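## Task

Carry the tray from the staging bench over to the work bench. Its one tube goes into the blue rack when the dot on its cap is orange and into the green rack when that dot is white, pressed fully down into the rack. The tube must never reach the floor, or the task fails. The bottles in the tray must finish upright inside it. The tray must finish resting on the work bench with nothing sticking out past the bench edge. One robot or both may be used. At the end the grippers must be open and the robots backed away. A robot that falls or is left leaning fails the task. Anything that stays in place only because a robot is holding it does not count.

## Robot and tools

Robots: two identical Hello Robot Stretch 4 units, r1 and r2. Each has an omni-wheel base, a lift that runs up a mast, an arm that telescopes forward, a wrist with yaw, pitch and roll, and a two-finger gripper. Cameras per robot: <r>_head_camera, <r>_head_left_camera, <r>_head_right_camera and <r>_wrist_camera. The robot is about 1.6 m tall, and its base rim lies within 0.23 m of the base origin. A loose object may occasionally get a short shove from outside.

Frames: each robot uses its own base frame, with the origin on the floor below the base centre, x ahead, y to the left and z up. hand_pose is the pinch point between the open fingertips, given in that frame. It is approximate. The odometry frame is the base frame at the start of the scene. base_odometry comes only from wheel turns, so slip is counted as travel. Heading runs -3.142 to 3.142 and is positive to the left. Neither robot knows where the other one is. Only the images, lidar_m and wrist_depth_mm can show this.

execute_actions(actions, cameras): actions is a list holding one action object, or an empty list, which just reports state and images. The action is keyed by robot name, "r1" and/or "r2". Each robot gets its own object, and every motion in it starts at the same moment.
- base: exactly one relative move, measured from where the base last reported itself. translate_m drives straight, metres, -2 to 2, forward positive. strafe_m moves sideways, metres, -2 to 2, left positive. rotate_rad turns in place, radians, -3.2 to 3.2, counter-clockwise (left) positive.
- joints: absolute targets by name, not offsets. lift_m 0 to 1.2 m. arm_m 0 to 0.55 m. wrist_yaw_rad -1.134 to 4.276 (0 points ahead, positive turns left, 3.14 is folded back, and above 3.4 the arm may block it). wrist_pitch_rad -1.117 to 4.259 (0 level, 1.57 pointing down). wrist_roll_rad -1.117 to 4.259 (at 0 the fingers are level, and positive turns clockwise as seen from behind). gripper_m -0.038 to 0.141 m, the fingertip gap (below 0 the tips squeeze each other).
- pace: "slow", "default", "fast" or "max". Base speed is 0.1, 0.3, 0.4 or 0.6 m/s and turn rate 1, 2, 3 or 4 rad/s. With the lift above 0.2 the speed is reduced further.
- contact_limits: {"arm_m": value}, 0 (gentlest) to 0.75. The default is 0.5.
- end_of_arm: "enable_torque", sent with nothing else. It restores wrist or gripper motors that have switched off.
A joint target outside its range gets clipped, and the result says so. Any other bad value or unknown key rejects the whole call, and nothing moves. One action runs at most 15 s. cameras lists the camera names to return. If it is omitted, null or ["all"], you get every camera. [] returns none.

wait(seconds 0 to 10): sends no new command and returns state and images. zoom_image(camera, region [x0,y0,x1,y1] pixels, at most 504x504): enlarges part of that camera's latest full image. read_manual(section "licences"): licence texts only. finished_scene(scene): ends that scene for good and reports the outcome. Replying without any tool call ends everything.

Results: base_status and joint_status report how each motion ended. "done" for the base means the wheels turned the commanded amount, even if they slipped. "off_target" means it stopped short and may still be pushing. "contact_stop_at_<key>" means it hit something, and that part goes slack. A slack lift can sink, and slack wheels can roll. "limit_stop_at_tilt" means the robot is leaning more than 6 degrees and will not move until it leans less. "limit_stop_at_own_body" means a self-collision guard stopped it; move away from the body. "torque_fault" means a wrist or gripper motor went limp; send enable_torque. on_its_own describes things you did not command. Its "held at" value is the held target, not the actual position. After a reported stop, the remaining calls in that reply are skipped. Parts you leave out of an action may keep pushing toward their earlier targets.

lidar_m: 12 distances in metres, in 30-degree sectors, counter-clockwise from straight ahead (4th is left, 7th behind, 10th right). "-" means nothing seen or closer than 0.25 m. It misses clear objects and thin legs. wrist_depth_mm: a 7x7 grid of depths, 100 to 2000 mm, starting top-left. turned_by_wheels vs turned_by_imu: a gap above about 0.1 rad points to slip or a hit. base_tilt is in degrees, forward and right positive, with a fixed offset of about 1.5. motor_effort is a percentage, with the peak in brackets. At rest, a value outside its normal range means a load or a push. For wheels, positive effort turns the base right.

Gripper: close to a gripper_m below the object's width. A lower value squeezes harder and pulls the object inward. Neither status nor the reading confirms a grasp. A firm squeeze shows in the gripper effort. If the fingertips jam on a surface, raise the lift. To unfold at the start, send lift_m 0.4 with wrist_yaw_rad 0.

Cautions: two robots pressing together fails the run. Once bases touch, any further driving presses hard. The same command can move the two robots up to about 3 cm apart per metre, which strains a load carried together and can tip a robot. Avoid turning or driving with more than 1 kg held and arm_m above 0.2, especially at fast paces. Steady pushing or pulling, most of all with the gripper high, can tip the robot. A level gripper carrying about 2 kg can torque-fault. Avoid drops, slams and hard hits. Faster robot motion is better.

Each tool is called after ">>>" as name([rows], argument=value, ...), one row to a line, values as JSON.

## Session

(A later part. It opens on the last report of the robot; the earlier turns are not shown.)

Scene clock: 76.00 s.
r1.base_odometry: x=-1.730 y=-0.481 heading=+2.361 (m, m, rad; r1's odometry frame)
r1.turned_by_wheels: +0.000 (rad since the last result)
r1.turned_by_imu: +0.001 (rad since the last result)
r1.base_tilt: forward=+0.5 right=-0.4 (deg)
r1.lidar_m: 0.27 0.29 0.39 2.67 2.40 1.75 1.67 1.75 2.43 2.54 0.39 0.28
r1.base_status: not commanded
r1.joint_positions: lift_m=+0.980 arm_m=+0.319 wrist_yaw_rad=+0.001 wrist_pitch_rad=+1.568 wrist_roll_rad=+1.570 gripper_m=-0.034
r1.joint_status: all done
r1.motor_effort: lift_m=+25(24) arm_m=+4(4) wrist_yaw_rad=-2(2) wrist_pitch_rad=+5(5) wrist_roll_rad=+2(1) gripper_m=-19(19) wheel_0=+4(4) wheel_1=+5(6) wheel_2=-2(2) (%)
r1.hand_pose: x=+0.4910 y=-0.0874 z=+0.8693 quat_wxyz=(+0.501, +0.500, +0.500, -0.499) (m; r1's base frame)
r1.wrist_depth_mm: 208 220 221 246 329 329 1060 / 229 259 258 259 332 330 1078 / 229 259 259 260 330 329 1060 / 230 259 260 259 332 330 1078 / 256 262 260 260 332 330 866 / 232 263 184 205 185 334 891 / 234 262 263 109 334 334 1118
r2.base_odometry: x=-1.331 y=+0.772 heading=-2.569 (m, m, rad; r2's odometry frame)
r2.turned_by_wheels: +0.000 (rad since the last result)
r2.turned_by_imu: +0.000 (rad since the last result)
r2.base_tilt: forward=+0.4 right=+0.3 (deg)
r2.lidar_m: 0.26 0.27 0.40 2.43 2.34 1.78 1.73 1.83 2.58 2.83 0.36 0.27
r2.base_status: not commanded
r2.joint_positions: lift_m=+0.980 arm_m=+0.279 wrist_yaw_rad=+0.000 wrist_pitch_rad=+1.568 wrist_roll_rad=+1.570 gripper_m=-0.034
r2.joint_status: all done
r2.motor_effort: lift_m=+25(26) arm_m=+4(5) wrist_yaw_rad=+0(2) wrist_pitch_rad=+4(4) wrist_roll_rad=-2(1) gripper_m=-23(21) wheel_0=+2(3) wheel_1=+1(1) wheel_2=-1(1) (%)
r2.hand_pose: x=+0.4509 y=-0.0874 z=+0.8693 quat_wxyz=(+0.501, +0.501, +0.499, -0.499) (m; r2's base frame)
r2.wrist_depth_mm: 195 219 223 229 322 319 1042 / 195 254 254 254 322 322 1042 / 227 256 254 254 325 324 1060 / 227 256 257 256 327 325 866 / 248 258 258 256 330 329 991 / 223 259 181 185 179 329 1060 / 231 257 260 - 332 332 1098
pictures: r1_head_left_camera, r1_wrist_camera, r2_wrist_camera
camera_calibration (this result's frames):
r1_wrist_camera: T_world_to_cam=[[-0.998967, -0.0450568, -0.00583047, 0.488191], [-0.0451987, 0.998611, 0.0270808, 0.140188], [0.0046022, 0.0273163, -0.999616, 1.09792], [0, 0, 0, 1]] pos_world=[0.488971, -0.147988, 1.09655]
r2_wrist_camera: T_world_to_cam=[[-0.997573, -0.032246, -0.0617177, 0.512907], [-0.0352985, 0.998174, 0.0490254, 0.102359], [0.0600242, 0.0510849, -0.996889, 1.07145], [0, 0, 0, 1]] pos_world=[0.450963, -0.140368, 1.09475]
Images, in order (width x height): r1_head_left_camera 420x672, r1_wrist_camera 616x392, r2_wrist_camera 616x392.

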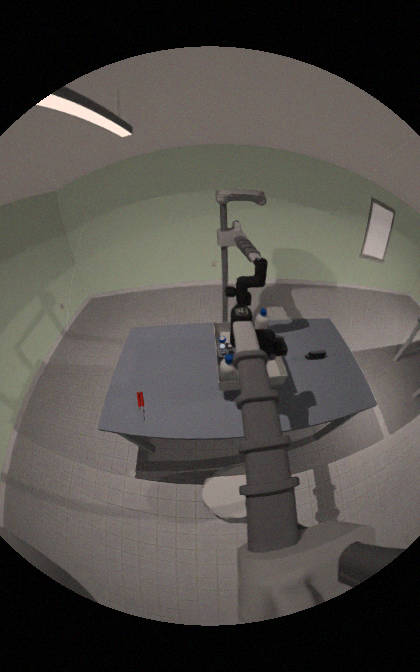

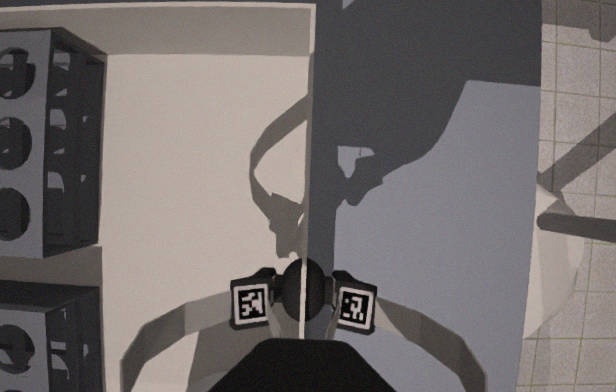

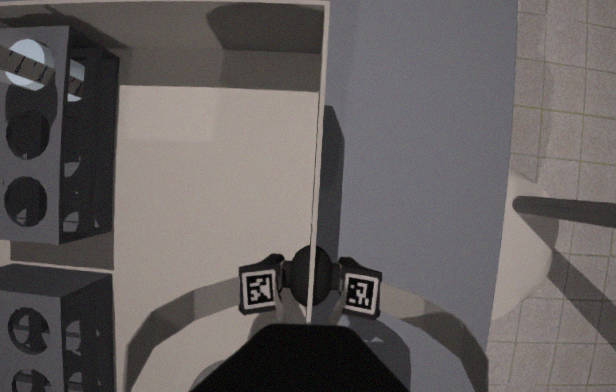

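>>> execute_actions([
  {"r1":{"joints":{"lift_m":1.06},"base":{"strafe_m":-0.5},"pace":"slow"},"r2":{"joints":{"lift_m":1.06,"arm_m":0.295},"base":{"strafe_m":0.5},"pace":"slow"}},
], cameras=["r1_wrist_camera","r2_wrist_camera"])

Scene clock: 91.50 s.
r1.base_odometry: x=-1.379 y=-0.126 heading=+2.361 (m, m, rad; r1's odometry frame)
r1.turned_by_wheels: +0.000 (rad since the last result)
r1.turned_by_imu: +0.001 (rad since the last result)
r1.base_tilt: forward=+0.6 right=-0.2 (deg)
r1.lidar_m: 0.26 0.27 0.39 1.10 2.39 1.72 1.63 1.76 2.42 2.05 0.42 0.27
r1.base_status: done
r1.joint_positions: lift_m=+1.060 arm_m=+0.320 wrist_yaw_rad=+0.003 wrist_pitch_rad=+1.563 wrist_roll_rad=+1.570 gripper_m=-0.034
r1.joint_status: all done
r1.motor_effort: lift_m=+24(26) arm_m=+3(4) wrist_yaw_rad=-7(9) wrist_pitch_rad=+19(19) wrist_roll_rad=+1(1) gripper_m=-18(19) wheel_0=+6(10) wheel_1=-5(12) wheel_2=+2(1) (%)
r1.hand_pose: x=+0.4928 y=-0.0874 z=+0.9493 quat_wxyz=(+0.503, +0.501, +0.499, -0.497) (m; r1's base frame)
r1.wrist_depth_mm: 208 220 220 246 407 410 1138 / 228 258 257 410 407 407 1138 / 255 259 258 410 410 407 1138 / 231 259 259 413 413 413 1138 / 256 262 260 263 410 410 976 / 233 262 186 201 185 415 1160 / 235 262 263 109 418 1160 1182
r2.base_odometry: x=-1.060 y=+0.352 heading=-2.569 (m, m, rad; r2's odometry frame)
r2.turned_by_wheels: +0.000 (rad since the last result)
r2.turned_by_imu: -0.001 (rad since the last result)
r2.base_tilt: forward=+0.5 right=+0.3 (deg)
r2.lidar_m: 0.29 0.31 1.93 1.91 2.33 1.73 1.69 1.81 2.58 0.98 0.41 0.31
r2.base_status: done
r2.joint_positions: lift_m=+1.060 arm_m=+0.294 wrist_yaw_rad=+0.002 wrist_pitch_rad=+1.563 wrist_roll_rad=+1.570 gripper_m=-0.034
r2.joint_status: all done
r2.motor_effort: lift_m=+25(30) arm_m=+3(7) wrist_yaw_rad=-4(5) wrist_pitch_rad=+17(17) wrist_roll_rad=-2(2) gripper_m=-22(25) wheel_0=-3(7) wheel_1=+2(5) wheel_2=+0(1) (%)
r2.hand_pose: x=+0.4676 y=-0.0874 z=+0.9493 quat_wxyz=(+0.502, +0.501, +0.499, -0.498) (m; r2's base frame)
r2.wrist_depth_mm: 196 220 224 228 399 1160 1118 / 196 255 254 253 402 1118 1118 / 228 256 255 255 399 1160 1138 / 229 257 255 256 407 931 1138 / 248 258 258 209 410 960 1160 / 222 259 182 199 178 946 1182 / 232 258 262 - 410 1160 1182
pictures: r1_wrist_camera, r2_wrist_camera
camera_calibration (this result's frames):
r1_wrist_camera: T_world_to_cam=[[-0.998841, -0.0469462, -0.010649, 0.494813], [-0.0472177, 0.998523, 0.0268658, 0.139289], [0.00937203, 0.0273375, -0.999582, 1.17553], [0, 0, 0, 1]] pos_world=[0.489799, -0.14799, 1.17656]
r2_wrist_camera: T_world_to_cam=[[-0.997231, -0.0336834, -0.0663005, 0.538552], [-0.0369621, 0.998121, 0.0488634, 0.099949], [0.0645301, 0.0511787, -0.996603, 1.14784], [0, 0, 0, 1]] pos_world=[0.466685, -0.140366, 1.17477]
Images, in order (width x height): r1_wrist_camera 616x392, r2_wrist_camera 616x392.

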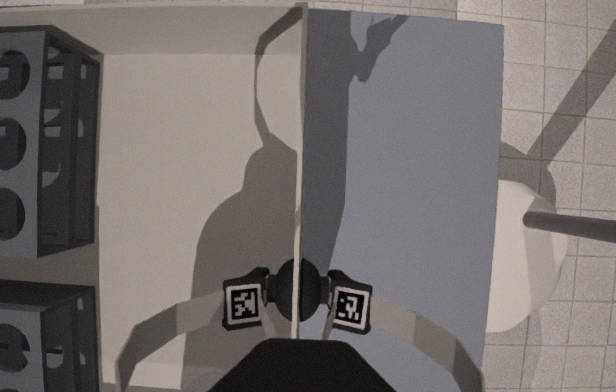

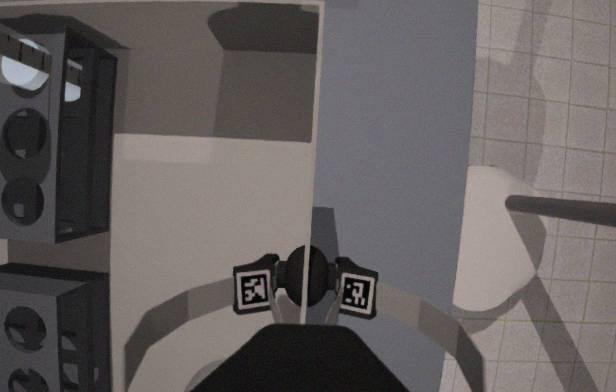

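>>> execute_actions([
  {"r1":{"base":{"strafe_m":-0.5},"pace":"slow"},"r2":{"joints":{"arm_m":0.33},"base":{"strafe_m":0.5},"pace":"slow"}},
], cameras=[])

>>> execute_actions([
  {"r1":{"base":{"strafe_m":-0.5},"pace":"slow"},"r2":{"joints":{"arm_m":0.36},"base":{"strafe_m":0.5},"pace":"slow"}},
], cameras=["r1_head_left_camera","r2_head_left_camera"])

Scene clock: 104.37 s.
r1.base_odometry: x=-1.027 y=+0.229 heading=+2.361 (m, m, rad; r1's odometry frame)
r1.turned_by_wheels: +0.000 (rad since the last result)
r1.turned_by_imu: +0.000 (rad since the last result)
r1.base_tilt: forward=+0.5 right=-0.3 (deg)
r1.lidar_m: 0.44 0.32 0.40 1.10 2.43 1.72 1.67 1.77 2.41 1.56 1.57 0.50
r1.base_status: done
r1.joint_positions: lift_m=+1.060 arm_m=+0.320 wrist_yaw_rad=+0.002 wrist_pitch_rad=+1.566 wrist_roll_rad=+1.570 gripper_m=-0.034
r1.joint_status: not commanded
r1.motor_effort: lift_m=+24(24) arm_m=+2(2) wrist_yaw_rad=-5(8) wrist_pitch_rad=+12(20) wrist_roll_rad=+1(1) gripper_m=-18(19) wheel_0=+6(12) wheel_1=-7(8) wheel_2=+0(4) (%)
r1.hand_pose: x=+0.4920 y=-0.0874 z=+0.9493 quat_wxyz=(+0.502, +0.500, +0.500, -0.498) (m; r1's base frame)
r1.wrist_depth_mm: 207 219 219 247 1160 1138 1138 / 229 258 259 258 1138 1138 1160 / 229 258 259 1160 1138 1160 1138 / 229 259 259 1138 1138 960 1182 / 256 260 260 260 1138 946 946 / 235 263 183 203 185 946 1160 / 233 264 263 109 1138 1182 1182
r2.base_odometry: x=-0.789 y=-0.068 heading=-2.569 (m, m, rad; r2's odometry frame)
r2.turned_by_wheels: +0.000 (rad since the last result)
r2.turned_by_imu: -0.001 (rad since the last result)
r2.base_tilt: forward=+0.4 right=+0.3 (deg)
r2.lidar_m: 0.48 3.25 1.45 1.60 2.30 1.70 1.68 1.79 2.53 1.04 0.45 0.44
r2.base_status: done
r2.joint_positions: lift_m=+1.060 arm_m=+0.329 wrist_yaw_rad=+0.001 wrist_pitch_rad=+1.566 wrist_roll_rad=+1.570 gripper_m=-0.034
r2.joint_status: all done
r2.motor_effort: lift_m=+25(25) arm_m=+3(9) wrist_yaw_rad=-2(10) wrist_pitch_rad=+10(17) wrist_roll_rad=-2(2) gripper_m=-22(23) wheel_0=-4(7) wheel_1=+1(8) wheel_2=-1(0) (%)
r2.hand_pose: x=+0.5017 y=-0.0874 z=+0.9493 quat_wxyz=(+0.502, +0.501, +0.499, -0.498) (m; r2's base frame)
r2.wrist_depth_mm: 195 220 222 228 399 1098 1118 / 196 254 253 253 1008 1138 1138 / 227 255 255 254 1160 1138 1138 / 228 257 256 257 1160 946 1160 / 246 259 258 257 1160 931 1160 / 221 257 181 186 180 1008 1138 / 232 257 260 - 1182 1205 1182
pictures: none
No camera images: the call's "cameras" was empty. Leave "cameras" out to get every camera's image.

Scene clock: 110.50 s.
r1.base_odometry: x=-0.676 y=+0.584 heading=+2.361 (m, m, rad; r1's odometry frame)
r1.turned_by_wheels: +0.000 (rad since the last result)
r1.turned_by_imu: -0.001 (rad since the last result)
r1.base_tilt: forward=+0.6 right=-0.2 (deg)
r1.lidar_m: 0.46 0.91 0.69 1.10 2.37 1.74 1.67 1.77 2.40 1.21 1.05 0.52
r1.base_status: done
r1.joint_positions: lift_m=+1.060 arm_m=+0.320 wrist_yaw_rad=+0.002 wrist_pitch_rad=+1.566 wrist_roll_rad=+1.570 gripper_m=-0.034
r1.joint_status: not commanded
r1.motor_effort: lift_m=+24(24) arm_m=+3(3) wrist_yaw_rad=-6(7) wrist_pitch_rad=+12(22) wrist_roll_rad=+0(1) gripper_m=-20(20) wheel_0=+4(7) wheel_1=-6(11) wheel_2=+0(1) (%)
r1.hand_pose: x=+0.4921 y=-0.0874 z=+0.9493 quat_wxyz=(+0.502, +0.501, +0.499, -0.498) (m; r1's base frame)
r1.wrist_depth_mm: 206 218 220 247 1138 1118 1138 / 229 258 258 259 1138 1138 1138 / 230 260 259 1138 1160 1138 1138 / 232 260 260 1160 1182 946 1138 / 256 260 262 260 1160 931 931 / 237 263 183 201 185 960 1160 / 234 263 263 109 1182 1160 1160
r2.base_odometry: x=-0.518 y=-0.488 heading=-2.569 (m, m, rad; r2's odometry frame)
r2.turned_by_wheels: +0.000 (rad since the last result)
r2.turned_by_imu: +0.000 (rad since the last result)
r2.base_tilt: forward=+0.5 right=+0.3 (deg)
r2.lidar_m: 0.51 1.20 0.96 1.69 2.22 1.69 1.64 1.73 2.48 1.17 0.86 0.54
r2.base_status: done
r2.joint_positions: lift_m=+1.060 arm_m=+0.359 wrist_yaw_rad=+0.001 wrist_pitch_rad=+1.565 wrist_roll_rad=+1.570 gripper_m=-0.034
r2.joint_status: all done
r2.motor_effort: lift_m=+25(25) arm_m=+4(6) wrist_yaw_rad=-2(7) wrist_pitch_rad=+11(21) wrist_roll_rad=-2(2) gripper_m=-22(23) wheel_0=-4(7) wheel_1=+0(3) wheel_2=+0(1) (%)
r2.hand_pose: x=+0.5319 y=-0.0874 z=+0.9493 quat_wxyz=(+0.502, +0.501, +0.499, -0.498) (m; r2's base frame)
r2.wrist_depth_mm: 196 220 223 227 1138 1118 1160 / 196 255 254 253 1138 1138 1118 / 226 256 255 255 1160 1138 1138 / 229 256 256 256 1160 946 931 / 246 260 257 257 1160 960 946 / 220 257 180 185 178 976 1160 / 231 258 262 - 1160 1182 1160
pictures: r1_head_left_camera, r2_head_left_camera
Images, in order (width x height): r1_head_left_camera 420x672, r2_head_left_camera 420x672.

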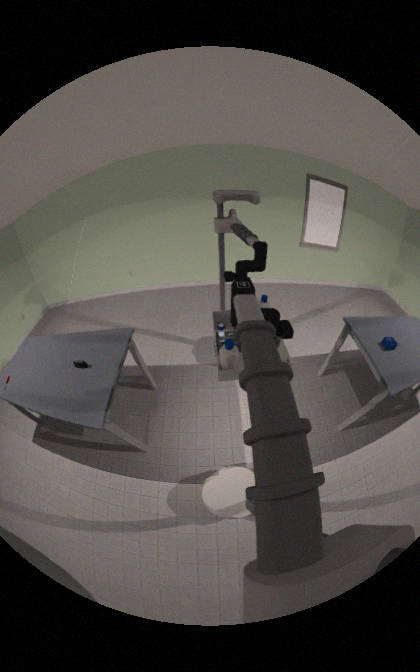

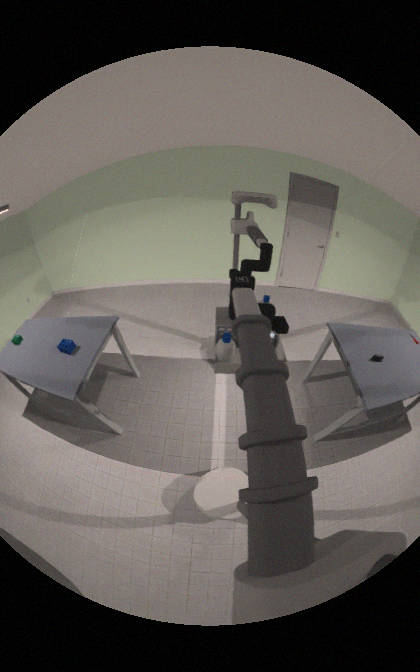

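>>> execute_actions([
  {"r1":{"base":{"strafe_m":-0.5},"pace":"slow"},"r2":{"joints":{"arm_m":0.39},"base":{"strafe_m":0.5},"pace":"slow"}},
], cameras=[])

>>> execute_actions([
  {"r1":{"base":{"strafe_m":-0.5},"pace":"slow"},"r2":{"joints":{"arm_m":0.42},"base":{"strafe_m":0.5},"pace":"slow"}},
], cameras=["r1_head_left_camera","r2_head_right_camera"])

Scene clock: 122.53 s.
r1.base_odometry: x=-0.324 y=+0.939 heading=+2.361 (m, m, rad; r1's odometry frame)
r1.turned_by_wheels: +0.000 (rad since the last result)
r1.turned_by_imu: +0.000 (rad since the last result)
r1.base_tilt: forward=+0.6 right=-0.2 (deg)
r1.lidar_m: 0.48 3.13 1.19 1.20 2.40 1.77 1.66 1.76 2.39 1.23 0.58 0.51
r1.base_status: done
r1.joint_positions: lift_m=+1.060 arm_m=+0.320 wrist_yaw_rad=+0.002 wrist_pitch_rad=+1.565 wrist_roll_rad=+1.570 gripper_m=-0.034
r1.joint_status: not commanded
r1.motor_effort: lift_m=+24(24) arm_m=+3(3) wrist_yaw_rad=-8(6) wrist_pitch_rad=+16(20) wrist_roll_rad=+1(0) gripper_m=-20(21) wheel_0=+4(11) wheel_1=-6(8) wheel_2=+1(3) (%)
r1.hand_pose: x=+0.4925 y=-0.0874 z=+0.9493 quat_wxyz=(+0.502, +0.501, +0.499, -0.498) (m; r1's base frame)
r1.wrist_depth_mm: 205 217 218 1138 1118 1138 1160 / 229 257 257 1138 1138 1160 1160 / 234 260 258 1160 1138 1160 1160 / 256 260 259 1138 1160 931 1138 / 256 262 262 260 1138 946 960 / 237 263 184 200 185 976 1160 / 235 264 262 109 1138 1138 1160
r2.base_odometry: x=-0.247 y=-0.909 heading=-2.569 (m, m, rad; r2's odometry frame)
r2.turned_by_wheels: +0.000 (rad since the last result)
r2.turned_by_imu: -0.001 (rad since the last result)
r2.base_tilt: forward=+0.4 right=+0.4 (deg)
r2.lidar_m: 0.53 0.54 0.57 1.88 2.15 1.66 1.62 1.71 2.43 1.35 1.37 0.57
r2.base_status: done
r2.joint_positions: lift_m=+1.060 arm_m=+0.389 wrist_yaw_rad=+0.001 wrist_pitch_rad=+1.564 wrist_roll_rad=+1.570 gripper_m=-0.034
r2.joint_status: all done
r2.motor_effort: lift_m=+25(25) arm_m=+3(6) wrist_yaw_rad=-4(8) wrist_pitch_rad=+13(20) wrist_roll_rad=-1(2) gripper_m=-22(22) wheel_0=-2(9) wheel_1=+1(6) wheel_2=+0(1) (%)
r2.hand_pose: x=+0.5622 y=-0.0874 z=+0.9493 quat_wxyz=(+0.502, +0.501, +0.499, -0.498) (m; r2's base frame)
r2.wrist_depth_mm: 196 220 223 227 1118 1118 1118 / 196 254 254 254 1138 1138 1118 / 227 254 255 256 1138 1138 1138 / 229 256 258 257 1138 931 946 / 246 259 257 210 1160 946 931 / 224 257 182 186 178 1160 1205 / 233 259 263 - 1182 1182 1160
pictures: none
No camera images: the call's "cameras" was empty. Leave "cameras" out to get every camera's image.

Scene clock: 128.67 s.
r1.base_odometry: x=+0.028 y=+1.294 heading=+2.361 (m, m, rad; r1's odometry frame)
r1.turned_by_wheels: +0.000 (rad since the last result)
r1.turned_by_imu: +0.000 (rad since the last result)
r1.base_tilt: forward=+0.6 right=-0.3 (deg)
r1.lidar_m: 0.27 3.16 1.72 1.67 2.41 1.75 1.65 1.73 2.36 1.32 0.44 0.31
r1.base_status: done
r1.joint_positions: lift_m=+1.060 arm_m=+0.320 wrist_yaw_rad=+0.003 wrist_pitch_rad=+1.563 wrist_roll_rad=+1.570 gripper_m=-0.034
r1.joint_status: not commanded
r1.motor_effort: lift_m=+24(24) arm_m=+3(3) wrist_yaw_rad=-9(9) wrist_pitch_rad=+20(21) wrist_roll_rad=+1(0) gripper_m=-19(21) wheel_0=+5(10) wheel_1=-4(7) wheel_2=+2(0) (%)
r1.hand_pose: x=+0.4930 y=-0.0874 z=+0.9493 quat_wxyz=(+0.503, +0.501, +0.499, -0.497) (m; r1's base frame)
r1.wrist_depth_mm: 204 216 220 407 407 407 1138 / 239 258 258 404 404 404 1138 / 232 259 258 410 410 1138 1182 / 255 260 260 413 413 946 1160 / 257 260 262 260 410 931 946 / 239 263 186 200 185 946 1160 / 235 263 264 109 1160 1160 1160
r2.base_odometry: x=+0.023 y=-1.329 heading=-2.570 (m, m, rad; r2's odometry frame)
r2.turned_by_wheels: +0.000 (rad since the last result)
r2.turned_by_imu: +0.000 (rad since the last result)
r2.base_tilt: forward=+0.5 right=+0.3 (deg)
r2.lidar_m: 0.37 0.43 0.60 3.43 2.16 1.61 1.59 1.70 2.41 1.83 1.90 0.41
r2.base_status: done
r2.joint_positions: lift_m=+1.060 arm_m=+0.419 wrist_yaw_rad=+0.002 wrist_pitch_rad=+1.563 wrist_roll_rad=+1.570 gripper_m=-0.034
r2.joint_status: all done
r2.motor_effort: lift_m=+25(25) arm_m=+3(6) wrist_yaw_rad=-5(9) wrist_pitch_rad=+19(18) wrist_roll_rad=-2(2) gripper_m=-23(23) wheel_0=-3(10) wheel_1=+2(3) wheel_2=+0(2) (%)
r2.hand_pose: x=+0.5928 y=-0.0874 z=+0.9493 quat_wxyz=(+0.503, +0.501, +0.499, -0.497) (m; r2's base frame)
r2.wrist_depth_mm: 196 220 222 227 1138 1118 1118 / 196 254 254 253 1138 1118 1138 / 227 255 256 256 1138 1138 1138 / 228 257 257 256 407 960 946 / 249 259 258 212 404 931 946 / 223 260 181 198 178 960 1160 / 232 259 262 - 413 1160 1182
pictures: r1_head_left_camera, r2_head_right_camera
Images, in order (width x height): r1_head_left_camera 420x672, r2_head_right_camera 420x672.

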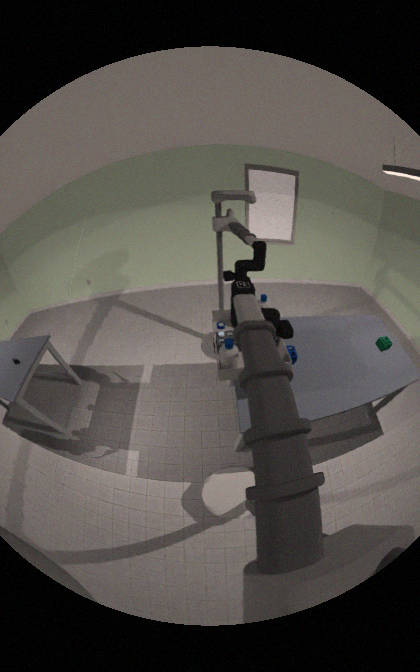

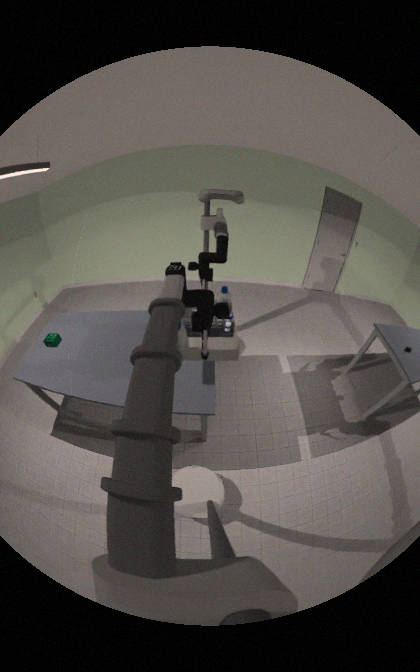

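>>> execute_actions([
  {"r1":{"base":{"strafe_m":-0.65},"pace":"slow"},"r2":{"joints":{"arm_m":0.465},"base":{"strafe_m":0.65},"pace":"slow"}},
], cameras=["r1_head_camera","r2_head_camera"])

Scene clock: 141.37 s.
r1.base_odometry: x=+0.485 y=+1.756 heading=+2.361 (m, m, rad; r1's odometry frame)
r1.turned_by_wheels: +0.000 (rad since the last result)
r1.turned_by_imu: +0.000 (rad since the last result)
r1.base_tilt: forward=+0.6 right=-0.2 (deg)
r1.lidar_m: 0.30 0.29 0.44 2.31 2.41 1.73 1.65 1.74 2.35 2.91 0.48 0.32
r1.base_status: done
r1.joint_positions: lift_m=+1.060 arm_m=+0.320 wrist_yaw_rad=+0.003 wrist_pitch_rad=+1.562 wrist_roll_rad=+1.570 gripper_m=-0.034
r1.joint_status: not commanded
r1.motor_effort: lift_m=+24(24) arm_m=+3(2) wrist_yaw_rad=-10(10) wrist_pitch_rad=+23(28) wrist_roll_rad=+0(2) gripper_m=-20(20) wheel_0=+6(7) wheel_1=-6(11) wheel_2=+3(3) (%)
r1.hand_pose: x=+0.4933 y=-0.0874 z=+0.9493 quat_wxyz=(+0.503, +0.501, +0.499, -0.497) (m; r1's base frame)
r1.wrist_depth_mm: 204 216 220 407 410 1160 1138 / 241 258 258 413 407 1138 1138 / 231 260 258 410 413 1160 1138 / 235 259 259 410 413 946 1138 / 257 262 262 262 410 946 931 / 242 263 184 201 185 931 1138 / 236 264 262 109 413 1160 1138
r2.base_odometry: x=+0.375 y=-1.875 heading=-2.570 (m, m, rad; r2's odometry frame)
r2.turned_by_wheels: +0.000 (rad since the last result)
r2.turned_by_imu: -0.001 (rad since the last result)
r2.base_tilt: forward=+0.4 right=+0.2 (deg)
r2.lidar_m: 0.43 0.46 0.64 2.76 2.12 1.56 1.55 1.64 2.36 2.47 0.58 0.44
r2.base_status: done
r2.joint_positions: lift_m=+1.060 arm_m=+0.464 wrist_yaw_rad=+0.002 wrist_pitch_rad=+1.562 wrist_roll_rad=+1.570 gripper_m=-0.034
r2.joint_status: all done
r2.motor_effort: lift_m=+25(25) arm_m=+3(8) wrist_yaw_rad=-7(13) wrist_pitch_rad=+20(27) wrist_roll_rad=-2(1) gripper_m=-23(23) wheel_0=-4(8) wheel_1=+2(7) wheel_2=+1(1) (%)
r2.hand_pose: x=+0.6381 y=-0.0874 z=+0.9493 quat_wxyz=(+0.503, +0.502, +0.498, -0.497) (m; r2's base frame)
r2.wrist_depth_mm: 198 221 223 228 397 397 1118 / 196 255 254 254 402 402 1138 / 227 256 255 254 404 402 1118 / 228 257 256 257 407 404 946 / 250 258 257 227 407 946 931 / 221 262 181 198 178 946 1160 / 216 262 262 - 413 1160 1160
pictures: r1_head_camera, r2_head_camera
Images, in order (width x height): r1_head_camera 420x560, r2_head_camera 420x560.

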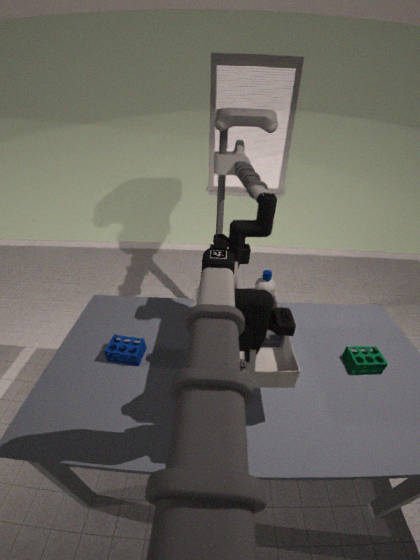

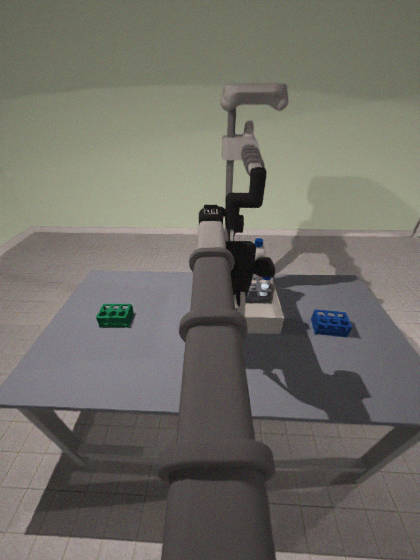

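>>> execute_actions([
  {"r1":{"joints":{"lift_m":0.917},"pace":"slow"},"r2":{"joints":{"lift_m":0.917,"arm_m":0.48},"pace":"slow"}},
], cameras=[])

>>> execute_actions([
  {"r1":{"joints":{"gripper_m":0.06}},"r2":{"joints":{"gripper_m":0.07}}},
], cameras=[])

>>> execute_actions([
  {"r1":{"joints":{"lift_m":1.15}},"r2":{"joints":{"lift_m":1.15}}},
], cameras=[])

>>> execute_actions([
  {"r1":{"joints":{"arm_m":0},"base":{"translate_m":-0.6}},"r2":{"base":{"translate_m":0.125}}},
], cameras=[])

>>> execute_actions([
  {"r2":{"base":{"strafe_m":-0.1}}},
], cameras=["r1_head_camera","r2_wrist_camera"])

Scene clock: 157.20 s.
r1.base_odometry: x=+0.485 y=+1.756 heading=+2.361 (m, m, rad; r1's odometry frame)
r1.turned_by_wheels: +0.000 (rad since the last result)
r1.turned_by_imu: +0.002 (rad since the last result)
r1.base_tilt: forward=+0.5 right=-0.2 (deg)
r1.lidar_m: 0.29 0.31 0.42 2.32 2.40 1.72 1.64 1.73 2.34 2.91 0.44 0.32
r1.base_status: not commanded
r1.joint_positions: lift_m=+0.917 arm_m=+0.320 wrist_yaw_rad=+0.002 wrist_pitch_rad=+1.568 wrist_roll_rad=+1.570 gripper_m=-0.034
r1.joint_status: all done
r1.motor_effort: lift_m=+20(25) arm_m=+3(2) wrist_yaw_rad=-5(9) wrist_pitch_rad=+5(23) wrist_roll_rad=+0(1) gripper_m=-17(18) wheel_0=+6(6) wheel_1=-6(6) wheel_2=+3(3) (%)
r1.hand_pose: x=+0.4914 y=-0.0874 z=+0.8067 quat_wxyz=(+0.501, +0.500, +0.500, -0.499) (m; r1's base frame)
r1.wrist_depth_mm: 201 215 218 247 267 267 1008 / 229 257 258 257 267 268 1008 / 229 259 258 259 268 270 1008 / 230 260 262 271 268 270 820 / 255 262 260 263 271 271 798 / 240 263 185 205 184 271 820 / 235 265 264 109 271 272 1025
r2.base_odometry: x=+0.375 y=-1.875 heading=-2.570 (m, m, rad; r2's odometry frame)
r2.turned_by_wheels: +0.000 (rad since the last result)
r2.turned_by_imu: -0.001 (rad since the last result)
r2.base_tilt: forward=+0.4 right=+0.4 (deg)
r2.lidar_m: 0.40 0.47 0.67 2.77 2.10 1.55 1.53 1.66 2.34 2.48 0.59 0.45
r2.base_status: not commanded
r2.joint_positions: lift_m=+0.917 arm_m=+0.479 wrist_yaw_rad=+0.000 wrist_pitch_rad=+1.568 wrist_roll_rad=+1.570 gripper_m=-0.034
r2.joint_status: all done
r2.motor_effort: lift_m=+20(23) arm_m=+5(6) wrist_yaw_rad=+0(7) wrist_pitch_rad=+5(21) wrist_roll_rad=-2(2) gripper_m=-22(23) wheel_0=-4(4) wheel_1=+1(1) wheel_2=+1(0) (%)
r2.hand_pose: x=+0.6510 y=-0.0874 z=+0.8067 quat_wxyz=(+0.501, +0.501, +0.499, -0.499) (m; r2's base frame)
r2.wrist_depth_mm: 194 219 222 229 257 258 257 / 195 253 254 254 260 259 259 / 226 255 255 255 262 262 262 / 228 257 256 256 264 263 263 / 246 258 258 257 266 265 265 / 224 258 180 186 179 267 267 / 230 257 262 - 270 268 270
pictures: none
No camera images: the call's "cameras" was empty. Leave "cameras" out to get every camera's image.

Scene clock: 158.93 s.
r1.base_odometry: x=+0.485 y=+1.756 heading=+2.361 (m, m, rad; r1's odometry frame)
r1.turned_by_wheels: +0.000 (rad since the last result)
r1.turned_by_imu: +0.001 (rad since the last result)
r1.base_tilt: forward=+0.6 right=-0.3 (deg)
r1.lidar_m: 0.28 0.33 0.43 2.33 2.41 1.71 1.66 1.73 2.36 2.90 0.45 0.32
r1.base_status: not commanded
r1.joint_positions: lift_m=+0.917 arm_m=+0.320 wrist_yaw_rad=+0.000 wrist_pitch_rad=+1.569 wrist_roll_rad=+1.570 gripper_m=+0.060
r1.joint_status: all done
r1.motor_effort: lift_m=+20(20) arm_m=+2(2) wrist_yaw_rad=-1(5) wrist_pitch_rad=+1(5) wrist_roll_rad=+0(2) gripper_m=-3(21) wheel_0=+6(6) wheel_1=-6(6) wheel_2=+3(3) (%)
r1.hand_pose: x=+0.4909 y=-0.0874 z=+0.8067 quat_wxyz=(+0.501, +0.500, +0.500, -0.499) (m; r1's base frame)
r1.wrist_depth_mm: 212 213 216 246 268 268 1008 / 234 266 267 267 268 270 1008 / 238 267 267 270 271 271 1025 / 241 270 268 270 272 270 809 / 242 270 268 272 272 271 809 / 241 271 196 270 196 272 820 / 241 268 270 109 273 274 1008
r2.base_odometry: x=+0.375 y=-1.875 heading=-2.570 (m, m, rad; r2's odometry frame)
r2.turned_by_wheels: +0.000 (rad since the last result)
r2.turned_by_imu: +0.000 (rad since the last result)
r2.base_tilt: forward=+0.4 right=+0.3 (deg)
r2.lidar_m: 0.42 0.47 0.65 2.78 2.11 1.55 1.55 1.65 2.37 2.47 0.58 0.42
r2.base_status: not commanded
r2.joint_positions: lift_m=+0.917 arm_m=+0.479 wrist_yaw_rad=+0.000 wrist_pitch_rad=+1.569 wrist_roll_rad=+1.570 gripper_m=+0.070
r2.joint_status: all done
r2.motor_effort: lift_m=+20(20) arm_m=+5(4) wrist_yaw_rad=-1(1) wrist_pitch_rad=-1(5) wrist_roll_rad=-1(2) gripper_m=-2(22) wheel_0=-4(4) wheel_1=+1(1) wheel_2=+1(1) (%)
r2.hand_pose: x=+0.6505 y=-0.0874 z=+0.8067 quat_wxyz=(+0.501, +0.500, +0.500, -0.499) (m; r2's base frame)
r2.wrist_depth_mm: 205 222 223 229 260 260 260 / 203 260 259 260 263 262 262 / 234 262 262 262 263 264 263 / 235 264 264 265 265 266 264 / 264 266 265 266 267 267 266 / 223 268 268 238 268 268 267 / 210 267 270 - 272 270 271
pictures: none
No camera images: the call's "cameras" was empty. Leave "cameras" out to get every camera's image.

Scene clock: 160.97 s.
r1.base_odometry: x=+0.485 y=+1.756 heading=+2.361 (m, m, rad; r1's odometry frame)
r1.turned_by_wheels: +0.000 (rad since the last result)
r1.turned_by_imu: +0.001 (rad since the last result)
r1.base_tilt: forward=+0.6 right=-0.2 (deg)
r1.lidar_m: 0.29 0.32 0.44 2.33 2.41 1.74 1.64 1.72 2.31 2.92 0.46 0.32
r1.base_status: not commanded
r1.joint_positions: lift_m=+1.150 arm_m=+0.320 wrist_yaw_rad=+0.000 wrist_pitch_rad=+1.570 wrist_roll_rad=+1.570 gripper_m=+0.060
r1.joint_status: all done
r1.motor_effort: lift_m=+21(23) arm_m=+3(2) wrist_yaw_rad=+0(0) wrist_pitch_rad=+1(1) wrist_roll_rad=+2(1) gripper_m=-5(2) wheel_0=+6(6) wheel_1=-6(6) wheel_2=+3(3) (%)
r1.hand_pose: x=+0.4909 y=-0.0874 z=+1.0396 quat_wxyz=(+0.501, +0.500, +0.500, -0.499) (m; r1's base frame)
r1.wrist_depth_mm: 492 500 496 496 488 1229 1255 / 500 500 496 504 496 1229 1229 / 433 469 496 504 504 1229 1229 / 500 496 504 500 500 1025 1255 / 504 500 500 508 504 1042 1229 / 504 442 196 500 195 1060 1255 / 484 427 442 109 512 1229 1281
r2.base_odometry: x=+0.375 y=-1.875 heading=-2.570 (m, m, rad; r2's odometry frame)
r2.turned_by_wheels: +0.000 (rad since the last result)
r2.turned_by_imu: +0.000 (rad since the last result)
r2.base_tilt: forward=+0.4 right=+0.3 (deg)
r2.lidar_m: 0.43 0.46 0.66 2.78 2.12 1.57 1.53 1.63 2.35 2.49 0.59 0.44
r2.base_status: not commanded
r2.joint_positions: lift_m=+1.150 arm_m=+0.479 wrist_yaw_rad=+0.000 wrist_pitch_rad=+1.569 wrist_roll_rad=+1.570 gripper_m=+0.070
r2.joint_status: all done
r2.motor_effort: lift_m=+21(23) arm_m=+5(4) wrist_yaw_rad=-2(0) wrist_pitch_rad=-1(1) wrist_roll_rad=-1(2) gripper_m=-2(3) wheel_0=-3(3) wheel_1=+1(1) wheel_2=+1(0) (%)
r2.hand_pose: x=+0.6505 y=-0.0874 z=+1.0395 quat_wxyz=(+0.501, +0.500, +0.500, -0.499) (m; r2's base frame)
r2.wrist_depth_mm: 492 492 488 484 484 1229 1229 / 496 492 488 488 492 1229 1205 / 407 466 492 488 492 1255 1229 / 496 496 492 492 496 1025 1025 / 500 496 466 496 496 1042 1025 / 484 473 364 427 500 1255 1255 / 512 512 504 - 500 1255 1255
pictures: none
No camera images: the call's "cameras" was empty. Leave "cameras" out to get every camera's image.

Scene clock: 164.43 s.
r1.base_odometry: x=+0.911 y=+1.334 heading=+2.361 (m, m, rad; r1's odometry frame)
r1.turned_by_wheels: +0.000 (rad since the last result)
r1.turned_by_imu: +0.000 (rad since the last result)
r1.base_tilt: forward=+0.6 right=-0.2 (deg)
r1.lidar_m: 0.88 0.94 2.46 3.40 1.58 1.11 1.06 1.11 1.50 2.93 3.00 0.92
r1.base_status: done
r1.joint_positions: lift_m=+1.150 arm_m=+0.001 wrist_yaw_rad=+0.000 wrist_pitch_rad=+1.570 wrist_roll_rad=+1.570 gripper_m=+0.060
r1.joint_status: all done
r1.motor_effort: lift_m=+21(21) arm_m=-4(4) wrist_yaw_rad=+0(1) wrist_pitch_rad=+0(1) wrist_roll_rad=+1(0) gripper_m=-1(4) wheel_0=-4(10) wheel_1=-4(11) wheel_2=+2(12) (%)
r1.hand_pose: x=+0.1719 y=-0.0874 z=+1.0396 quat_wxyz=(+0.500, +0.500, +0.500, -0.500) (m; r1's base frame)
r1.wrist_depth_mm: 1281 1229 1255 1255 1229 1229 1255 / 1229 1255 1229 1229 1229 1255 1281 / 1229 1229 1255 1255 1229 1229 1255 / 1229 1255 1229 1255 1042 1229 1229 / 1255 1255 1255 1042 1042 1255 353 / 1281 1255 196 1281 195 1229 1255 / 1281 1281 1255 109 1229 1281 1255
r2.base_odometry: x=+0.270 y=-1.943 heading=-2.569 (m, m, rad; r2's odometry frame)
r2.turned_by_wheels: +0.000 (rad since the last result)
r2.turned_by_imu: +0.000 (rad since the last result)
r2.base_tilt: forward=+0.4 right=+0.3 (deg)
r2.lidar_m: 0.30 0.31 0.47 2.77 2.27 1.70 1.69 1.76 2.53 2.48 0.43 0.31
r2.base_status: done
r2.joint_positions: lift_m=+1.150 arm_m=+0.479 wrist_yaw_rad=+0.000 wrist_pitch_rad=+1.570 wrist_roll_rad=+1.570 gripper_m=+0.070
r2.joint_status: not commanded
r2.motor_effort: lift_m=+21(22) arm_m=+4(4) wrist_yaw_rad=-1(1) wrist_pitch_rad=-1(1) wrist_roll_rad=-2(2) gripper_m=-2(3) wheel_0=+1(8) wheel_1=+2(6) wheel_2=-1(12) (%)
r2.hand_pose: x=+0.6505 y=-0.0874 z=+1.0395 quat_wxyz=(+0.500, +0.500, +0.500, -0.500) (m; r2's base frame)
r2.wrist_depth_mm: 492 484 492 492 488 488 866 / 496 492 488 488 492 492 854 / 492 364 488 488 488 488 866 / 500 496 496 492 492 496 1008 / 508 500 492 496 496 500 1008 / 508 480 442 492 359 500 1255 / 512 508 508 - 439 500 1255
pictures: none
No camera images: the call's "cameras" was empty. Leave "cameras" out to get every camera's image.

Scene clock: 165.90 s.
r1.base_odometry: x=+0.911 y=+1.334 heading=+2.361 (m, m, rad; r1's odometry frame)
r1.turned_by_wheels: +0.000 (rad since the last result)
r1.turned_by_imu: +0.001 (rad since the last result)
r1.base_tilt: forward=+0.6 right=-0.2 (deg)
r1.lidar_m: 0.88 0.93 2.46 3.44 1.56 1.12 1.06 1.09 1.53 2.92 3.03 0.94
r1.base_status: not commanded
r1.joint_positions: lift_m=+1.150 arm_m=+0.001 wrist_yaw_rad=+0.000 wrist_pitch_rad=+1.570 wrist_roll_rad=+1.570 gripper_m=+0.060
r1.joint_status: not commanded
r1.motor_effort: lift_m=+21(21) arm_m=-5(5) wrist_yaw_rad=+0(1) wrist_pitch_rad=-1(1) wrist_roll_rad=+0(0) gripper_m=-3(3) wheel_0=-4(4) wheel_1=-4(4) wheel_2=+2(2) (%)
r1.hand_pose: x=+0.1719 y=-0.0874 z=+1.0396 quat_wxyz=(+0.500, +0.500, +0.500, -0.500) (m; r1's base frame)
r1.wrist_depth_mm: 1229 1229 1229 1255 1229 1255 1229 / 1229 1255 1205 1255 1281 1255 1255 / 1255 1229 1229 1229 1255 1229 1255 / 1255 1255 1255 1255 1060 1255 1281 / 1255 1255 1255 1025 1042 1229 353 / 1255 1281 196 1281 195 1229 1255 / 1255 1229 1255 109 1229 1255 1255
r2.base_odometry: x=+0.216 y=-1.859 heading=-2.569 (m, m, rad; r2's odometry frame)
r2.turned_by_wheels: +0.000 (rad since the last result)
r2.turned_by_imu: +0.000 (rad since the last result)
r2.base_tilt: forward=+0.4 right=+0.3 (deg)
r2.lidar_m: 0.29 0.32 0.47 2.87 2.29 1.70 1.66 1.80 2.54 2.37 0.42 0.32
r2.base_status: done
r2.joint_positions: lift_m=+1.150 arm_m=+0.479 wrist_yaw_rad=+0.000 wrist_pitch_rad=+1.570 wrist_roll_rad=+1.570 gripper_m=+0.070
r2.joint_status: not commanded
r2.motor_effort: lift_m=+21(21) arm_m=+4(5) wrist_yaw_rad=-1(2) wrist_pitch_rad=+0(2) wrist_roll_rad=-1(2) gripper_m=-2(3) wheel_0=+2(7) wheel_1=+0(10) wheel_2=+0(1) (%)
r2.hand_pose: x=+0.6505 y=-0.0874 z=+1.0395 quat_wxyz=(+0.500, +0.500, +0.500, -0.500) (m; r2's base frame)
r2.wrist_depth_mm: 492 488 488 484 488 484 484 / 492 492 492 492 488 492 484 / 496 492 492 496 492 492 866 / 500 384 496 500 492 496 991 / 500 496 445 496 500 496 1042 / 508 500 439 508 439 500 1229 / 512 462 504 - 500 504 1255
pictures: r1_head_camera, r2_wrist_camera
camera_calibration (this result's frames):
r2_wrist_camera: T_world_to_cam=[[-0.997658, -0.0324299, -0.0602193, 0.720965], [-0.0354088, 0.998167, 0.0490781, 0.101071], [0.0585173, 0.0510954, -0.996978, 1.2303], [0, 0, 0, 1]] pos_world=[0.650861, -0.140368, 1.26503]
Images, in order (width x height): r1_head_camera 420x560, r2_wrist_camera 616x392.

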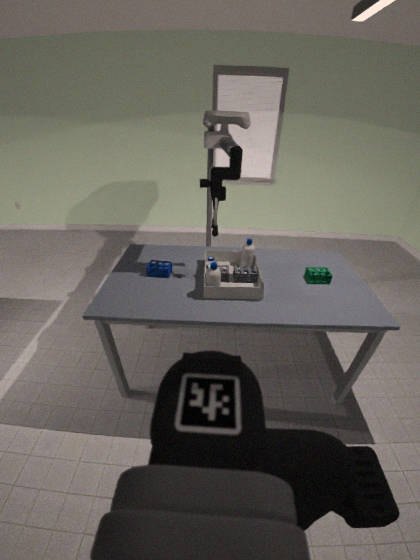

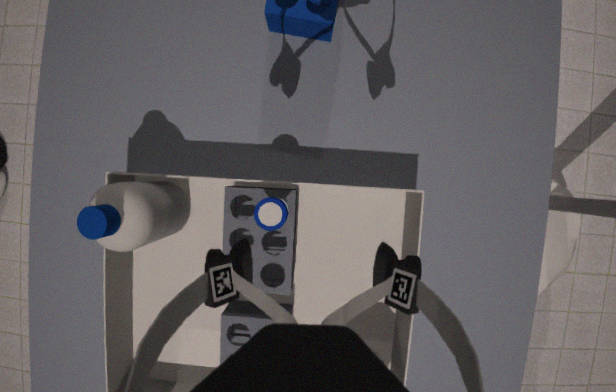

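>>> execute_actions([
  {"r2":{"base":{"strafe_m":-0.014},"joints":{"arm_m":0.53,"lift_m":1.05}}},
], cameras=["r2_wrist_camera"])

Scene clock: 173.43 s.
r1.base_odometry: x=+0.911 y=+1.334 heading=+2.361 (m, m, rad; r1's odometry frame)
r1.turned_by_wheels: +0.000 (rad since the last result)
r1.turned_by_imu: +0.002 (rad since the last result)
r1.base_tilt: forward=+0.6 right=-0.2 (deg)
r1.lidar_m: 0.88 0.93 2.44 3.42 1.53 1.10 1.04 1.10 1.51 2.93 3.02 0.96
r1.base_status: not commanded
r1.joint_positions: lift_m=+1.150 arm_m=+0.001 wrist_yaw_rad=+0.000 wrist_pitch_rad=+1.570 wrist_roll_rad=+1.570 gripper_m=+0.060
r1.joint_status: not commanded
r1.motor_effort: lift_m=+21(21) arm_m=-5(5) wrist_yaw_rad=+1(1) wrist_pitch_rad=-1(1) wrist_roll_rad=+0(1) gripper_m=-3(4) wheel_0=-4(4) wheel_1=-4(4) wheel_2=+2(2) (%)
r1.hand_pose: x=+0.1719 y=-0.0874 z=+1.0396 quat_wxyz=(+0.500, +0.500, +0.500, -0.500) (m; r1's base frame)
r1.wrist_depth_mm: 1255 1205 1229 1205 1229 1255 1229 / 1229 1229 1229 1255 1229 1229 1229 / 1255 1229 1229 1255 1229 1229 1255 / 1255 1255 1229 1255 1042 1229 1255 / 1229 1229 1229 1042 1042 1255 355 / 1229 1229 197 1229 195 1255 1255 / 1255 1308 1255 109 1255 1229 1229
r2.base_odometry: x=+0.208 y=-1.847 heading=-2.569 (m, m, rad; r2's odometry frame)
r2.turned_by_wheels: +0.000 (rad since the last result)
r2.turned_by_imu: -0.001 (rad since the last result)
r2.base_tilt: forward=+0.4 right=+0.3 (deg)
r2.lidar_m: 0.30 0.31 0.47 2.89 2.28 1.71 1.67 1.80 2.56 2.36 0.42 0.31
r2.base_status: done
r2.joint_positions: lift_m=+1.050 arm_m=+0.529 wrist_yaw_rad=+0.000 wrist_pitch_rad=+1.570 wrist_roll_rad=+1.570 gripper_m=+0.070
r2.joint_status: all done
r2.motor_effort: lift_m=+17(16) arm_m=+5(7) wrist_yaw_rad=+0(2) wrist_pitch_rad=-1(1) wrist_roll_rad=-1(1) gripper_m=-2(4) wheel_0=+3(8) wheel_1=-2(7) wheel_2=+0(1) (%)
r2.hand_pose: x=+0.7003 y=-0.0874 z=+0.9399 quat_wxyz=(+0.500, +0.500, +0.500, -0.500) (m; r2's base frame)
r2.wrist_depth_mm: 392 394 392 389 389 389 389 / 397 394 394 394 392 392 389 / 399 399 399 392 397 399 394 / 402 389 399 397 399 397 397 / 404 259 338 340 394 397 397 / 404 370 345 340 399 382 402 / 407 373 402 - 402 404 404
pictures: r2_wrist_camera
camera_calibration (this result's frames):
r2_wrist_camera: T_world_to_cam=[[-0.997668, -0.0323671, -0.060088, 0.764622], [-0.0353395, 0.998169, 0.0490827, 0.107675], [0.0583893, 0.0510917, -0.996986, 1.12814], [0, 0, 0, 1]] pos_world=[0.700772, -0.140368, 1.1654]
Images, in order (width x height): r2_wrist_camera 616x392.

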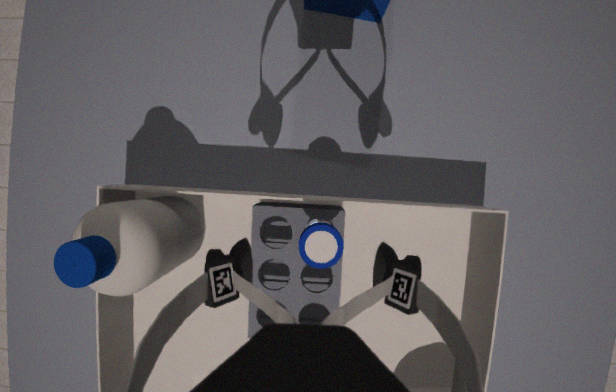

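>>> execute_actions([
  {"r2":{"joints":{"arm_m":0.52,"lift_m":0.99},"pace":"slow"}},
], cameras=["r2_wrist_camera"])

>>> execute_actions([
  {"r2":{"joints":{"gripper_m":0.005}}},
], cameras=[])

>>> execute_actions([
  {"r2":{"joints":{"lift_m":1.15},"pace":"slow"}},
], cameras=["r2_wrist_camera","r1_head_camera","r2_head_camera"])

Scene clock: 186.37 s.
r1.base_odometry: x=+0.911 y=+1.334 heading=+2.361 (m, m, rad; r1's odometry frame)
r1.turned_by_wheels: +0.000 (rad since the last result)
r1.turned_by_imu: +0.002 (rad since the last result)
r1.base_tilt: forward=+0.6 right=-0.2 (deg)
r1.lidar_m: 0.86 0.93 2.47 3.44 1.52 1.11 1.06 1.10 1.51 2.92 3.03 0.94
r1.base_status: not commanded
r1.joint_positions: lift_m=+1.150 arm_m=+0.001 wrist_yaw_rad=+0.000 wrist_pitch_rad=+1.570 wrist_roll_rad=+1.570 gripper_m=+0.060
r1.joint_status: not commanded
r1.motor_effort: lift_m=+21(21) arm_m=-4(4) wrist_yaw_rad=+0(1) wrist_pitch_rad=+0(1) wrist_roll_rad=+1(0) gripper_m=-3(3) wheel_0=-4(4) wheel_1=-4(4) wheel_2=+2(2) (%)
r1.hand_pose: x=+0.1719 y=-0.0874 z=+1.0396 quat_wxyz=(+0.500, +0.500, +0.500, -0.500) (m; r1's base frame)
r1.wrist_depth_mm: 1255 1229 1229 1255 1229 1281 1229 / 1255 1255 1229 1255 1255 1229 1255 / 1229 1229 1229 1229 1255 1281 1229 / 1255 1255 1229 1255 1060 1255 1255 / 1281 1229 1255 1060 1042 1205 353 / 1255 1255 196 1281 195 1281 1229 / 1255 1255 1281 109 1229 1255 1281
r2.base_odometry: x=+0.208 y=-1.847 heading=-2.569 (m, m, rad; r2's odometry frame)
r2.turned_by_wheels: +0.000 (rad since the last result)
r2.turned_by_imu: -0.001 (rad since the last result)
r2.base_tilt: forward=+0.4 right=+0.3 (deg)
r2.lidar_m: 0.28 0.32 0.45 2.88 2.29 1.71 1.67 1.81 2.55 2.38 0.41 0.33
r2.base_status: not commanded
r2.joint_positions: lift_m=+0.990 arm_m=+0.521 wrist_yaw_rad=+0.000 wrist_pitch_rad=+1.570 wrist_roll_rad=+1.570 gripper_m=+0.070
r2.joint_status: all done
r2.motor_effort: lift_m=+17(18) arm_m=-6(4) wrist_yaw_rad=-1(1) wrist_pitch_rad=-1(2) wrist_roll_rad=-1(1) gripper_m=-2(3) wheel_0=+3(3) wheel_1=-2(2) wheel_2=+0(0) (%)
r2.hand_pose: x=+0.6921 y=-0.0874 z=+0.8799 quat_wxyz=(+0.500, +0.500, +0.500, -0.500) (m; r2's base frame)
r2.wrist_depth_mm: 334 332 332 334 332 330 334 / 334 334 334 332 330 334 330 / 340 338 336 338 338 334 336 / 342 338 338 334 340 336 336 / 198 247 332 276 336 336 338 / 202 343 282 281 340 314 343 / 304 345 343 - 343 298 343
pictures: r2_wrist_camera
camera_calibration (this result's frames):
r2_wrist_camera: T_world_to_cam=[[-0.997668, -0.0323673, -0.060088, 0.752839], [-0.0353397, 0.998169, 0.0490827, 0.11033], [0.0583893, 0.0510917, -0.996986, 1.06881], [0, 0, 0, 1]] pos_world=[0.692575, -0.140368, 1.10541]
Images, in order (width x height): r2_wrist_camera 616x392.

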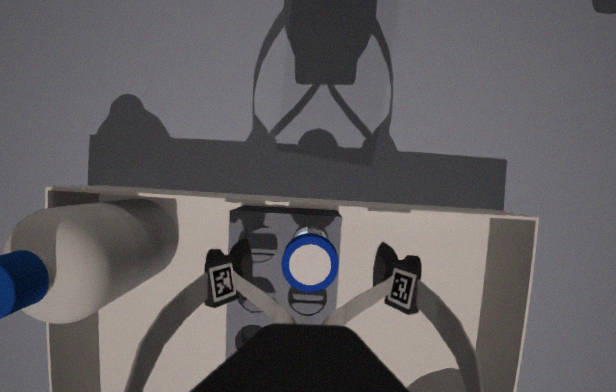

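Scene clock: 187.80 s.
r1.base_odometry: x=+0.911 y=+1.334 heading=+2.361 (m, m, rad; r1's odometry frame)
r1.turned_by_wheels: +0.000 (rad since the last result)
r1.turned_by_imu: +0.001 (rad since the last result)
r1.base_tilt: forward=+0.6 right=-0.2 (deg)
r1.lidar_m: 0.88 0.91 2.46 3.41 1.55 1.10 1.04 1.12 1.51 2.92 3.01 0.94
r1.base_status: not commanded
r1.joint_positions: lift_m=+1.150 arm_m=+0.001 wrist_yaw_rad=+0.000 wrist_pitch_rad=+1.570 wrist_roll_rad=+1.570 gripper_m=+0.060
r1.joint_status: not commanded
r1.motor_effort: lift_m=+21(21) arm_m=-5(4) wrist_yaw_rad=+0(0) wrist_pitch_rad=-1(1) wrist_roll_rad=+0(0) gripper_m=-4(1) wheel_0=-4(4) wheel_1=-4(4) wheel_2=+2(2) (%)
r1.hand_pose: x=+0.1719 y=-0.0874 z=+1.0396 quat_wxyz=(+0.500, +0.500, +0.500, -0.500) (m; r1's base frame)
r1.wrist_depth_mm: 1255 1255 1255 1281 1255 1229 1229 / 1255 1229 1255 1255 1255 1255 1205 / 1281 1255 1255 1229 1229 1229 1255 / 1255 1255 1255 1229 1025 1255 1255 / 1255 1281 1229 1060 1042 1255 355 / 1229 1255 196 1255 195 1255 1255 / 1281 1281 1255 109 1229 1255 1281
r2.base_odometry: x=+0.208 y=-1.847 heading=-2.569 (m, m, rad; r2's odometry frame)
r2.turned_by_wheels: +0.000 (rad since the last result)
r2.turned_by_imu: +0.000 (rad since the last result)
r2.base_tilt: forward=+0.4 right=+0.4 (deg)
r2.lidar_m: 0.29 0.31 0.47 2.89 2.26 1.68 1.68 1.78 2.55 2.36 0.40 0.30
r2.base_status: not commanded
r2.joint_positions: lift_m=+0.990 arm_m=+0.521 wrist_yaw_rad=+0.000 wrist_pitch_rad=+1.570 wrist_roll_rad=+1.570 gripper_m=+0.005
r2.joint_status: all done
r2.motor_effort: lift_m=+17(17) arm_m=-5(5) wrist_yaw_rad=-1(0) wrist_pitch_rad=-2(0) wrist_roll_rad=-2(2) gripper_m=-18(19) wheel_0=+3(3) wheel_1=-2(2) wheel_2=+0(0) (%)
r2.hand_pose: x=+0.6921 y=-0.0874 z=+0.8799 quat_wxyz=(+0.500, +0.500, +0.500, -0.500) (m; r2's base frame)
r2.wrist_depth_mm: 334 332 332 334 334 330 329 / 336 336 332 336 334 332 334 / 338 338 336 336 336 336 332 / 342 338 338 338 336 334 336 / 198 248 338 210 336 336 338 / 202 338 186 211 186 307 340 / 307 342 343 - 343 298 342
pictures: none
No camera images: the call's "cameras" was empty. Leave "cameras" out to get every camera's image.

Scene clock: 189.90 s.
r1.base_odometry: x=+0.911 y=+1.334 heading=+2.361 (m, m, rad; r1's odometry frame)
r1.turned_by_wheels: +0.000 (rad since the last result)
r1.turned_by_imu: +0.001 (rad since the last result)
r1.base_tilt: forward=+0.6 right=-0.2 (deg)
r1.lidar_m: 0.90 0.93 2.41 3.42 1.52 1.10 1.04 1.08 1.52 2.92 3.01 0.93
r1.base_status: not commanded
r1.joint_positions: lift_m=+1.150 arm_m=+0.001 wrist_yaw_rad=+0.000 wrist_pitch_rad=+1.570 wrist_roll_rad=+1.570 gripper_m=+0.060
r1.joint_status: not commanded
r1.motor_effort: lift_m=+21(21) arm_m=-4(4) wrist_yaw_rad=-1(0) wrist_pitch_rad=-1(0) wrist_roll_rad=+1(1) gripper_m=-4(2) wheel_0=-4(4) wheel_1=-4(4) wheel_2=+2(2) (%)
r1.hand_pose: x=+0.1719 y=-0.0874 z=+1.0396 quat_wxyz=(+0.500, +0.500, +0.500, -0.500) (m; r1's base frame)
r1.wrist_depth_mm: 1255 1255 1205 1255 1255 1255 1255 / 1255 1229 1229 1255 1229 1229 1229 / 1205 1229 1229 1205 1255 1229 1255 / 1255 1229 1229 1255 1042 1229 1255 / 1255 1229 1255 1025 1042 1255 355 / 1229 1281 196 1229 194 1281 1255 / 1281 1255 1308 109 1255 1255 1255
r2.base_odometry: x=+0.208 y=-1.847 heading=-2.569 (m, m, rad; r2's odometry frame)
r2.turned_by_wheels: +0.000 (rad since the last result)
r2.turned_by_imu: +0.000 (rad since the last result)
r2.base_tilt: forward=+0.4 right=+0.3 (deg)
r2.lidar_m: 0.29 0.33 0.47 2.89 2.30 1.69 1.67 1.81 2.56 2.36 0.41 0.31
r2.base_status: not commanded
r2.joint_positions: lift_m=+1.150 arm_m=+0.521 wrist_yaw_rad=+0.000 wrist_pitch_rad=+1.570 wrist_roll_rad=+1.570 gripper_m=+0.005
r2.joint_status: all done
r2.motor_effort: lift_m=+22(24) arm_m=-5(5) wrist_yaw_rad=-1(2) wrist_pitch_rad=-2(1) wrist_roll_rad=-1(1) gripper_m=-17(21) wheel_0=+3(3) wheel_1=-2(2) wheel_2=+0(0) (%)
r2.hand_pose: x=+0.6921 y=-0.0874 z=+1.0395 quat_wxyz=(+0.500, +0.500, +0.500, -0.500) (m; r2's base frame)
r2.wrist_depth_mm: 1229 488 488 488 484 488 484 / 1229 496 496 496 492 488 488 / 1255 500 496 496 492 492 492 / 500 500 492 496 492 492 492 / 504 488 496 210 496 504 500 / 504 512 186 211 187 496 500 / 512 508 504 - 500 508 891
pictures: r1_head_camera, r2_head_camera, r2_wrist_camera
camera_calibration (this result's frames):
r2_wrist_camera: T_world_to_cam=[[-0.997668, -0.0323672, -0.060088, 0.762426], [-0.0353396, 0.998169, 0.0490827, 0.102497], [0.0583893, 0.0510917, -0.996986, 1.22791], [0, 0, 0, 1]] pos_world=[0.692573, -0.140368, 1.26499]
Images, in order (width x height): r1_head_camera 420x560, r2_head_camera 420x560, r2_wrist_camera 616x392.

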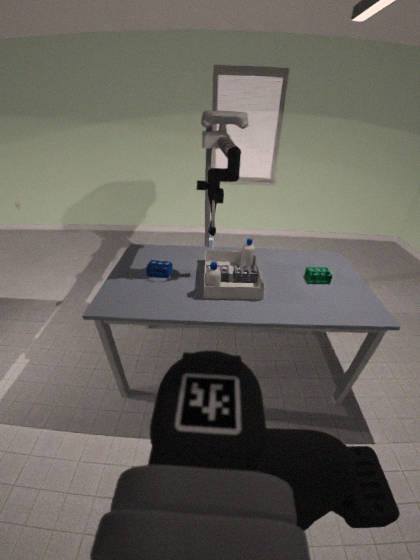

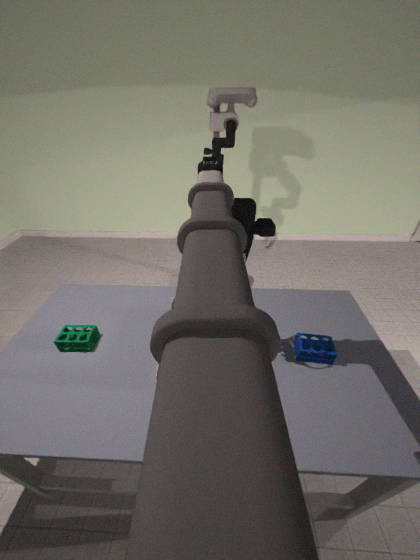

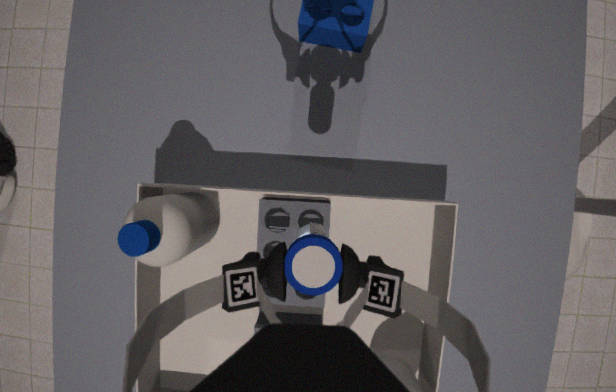

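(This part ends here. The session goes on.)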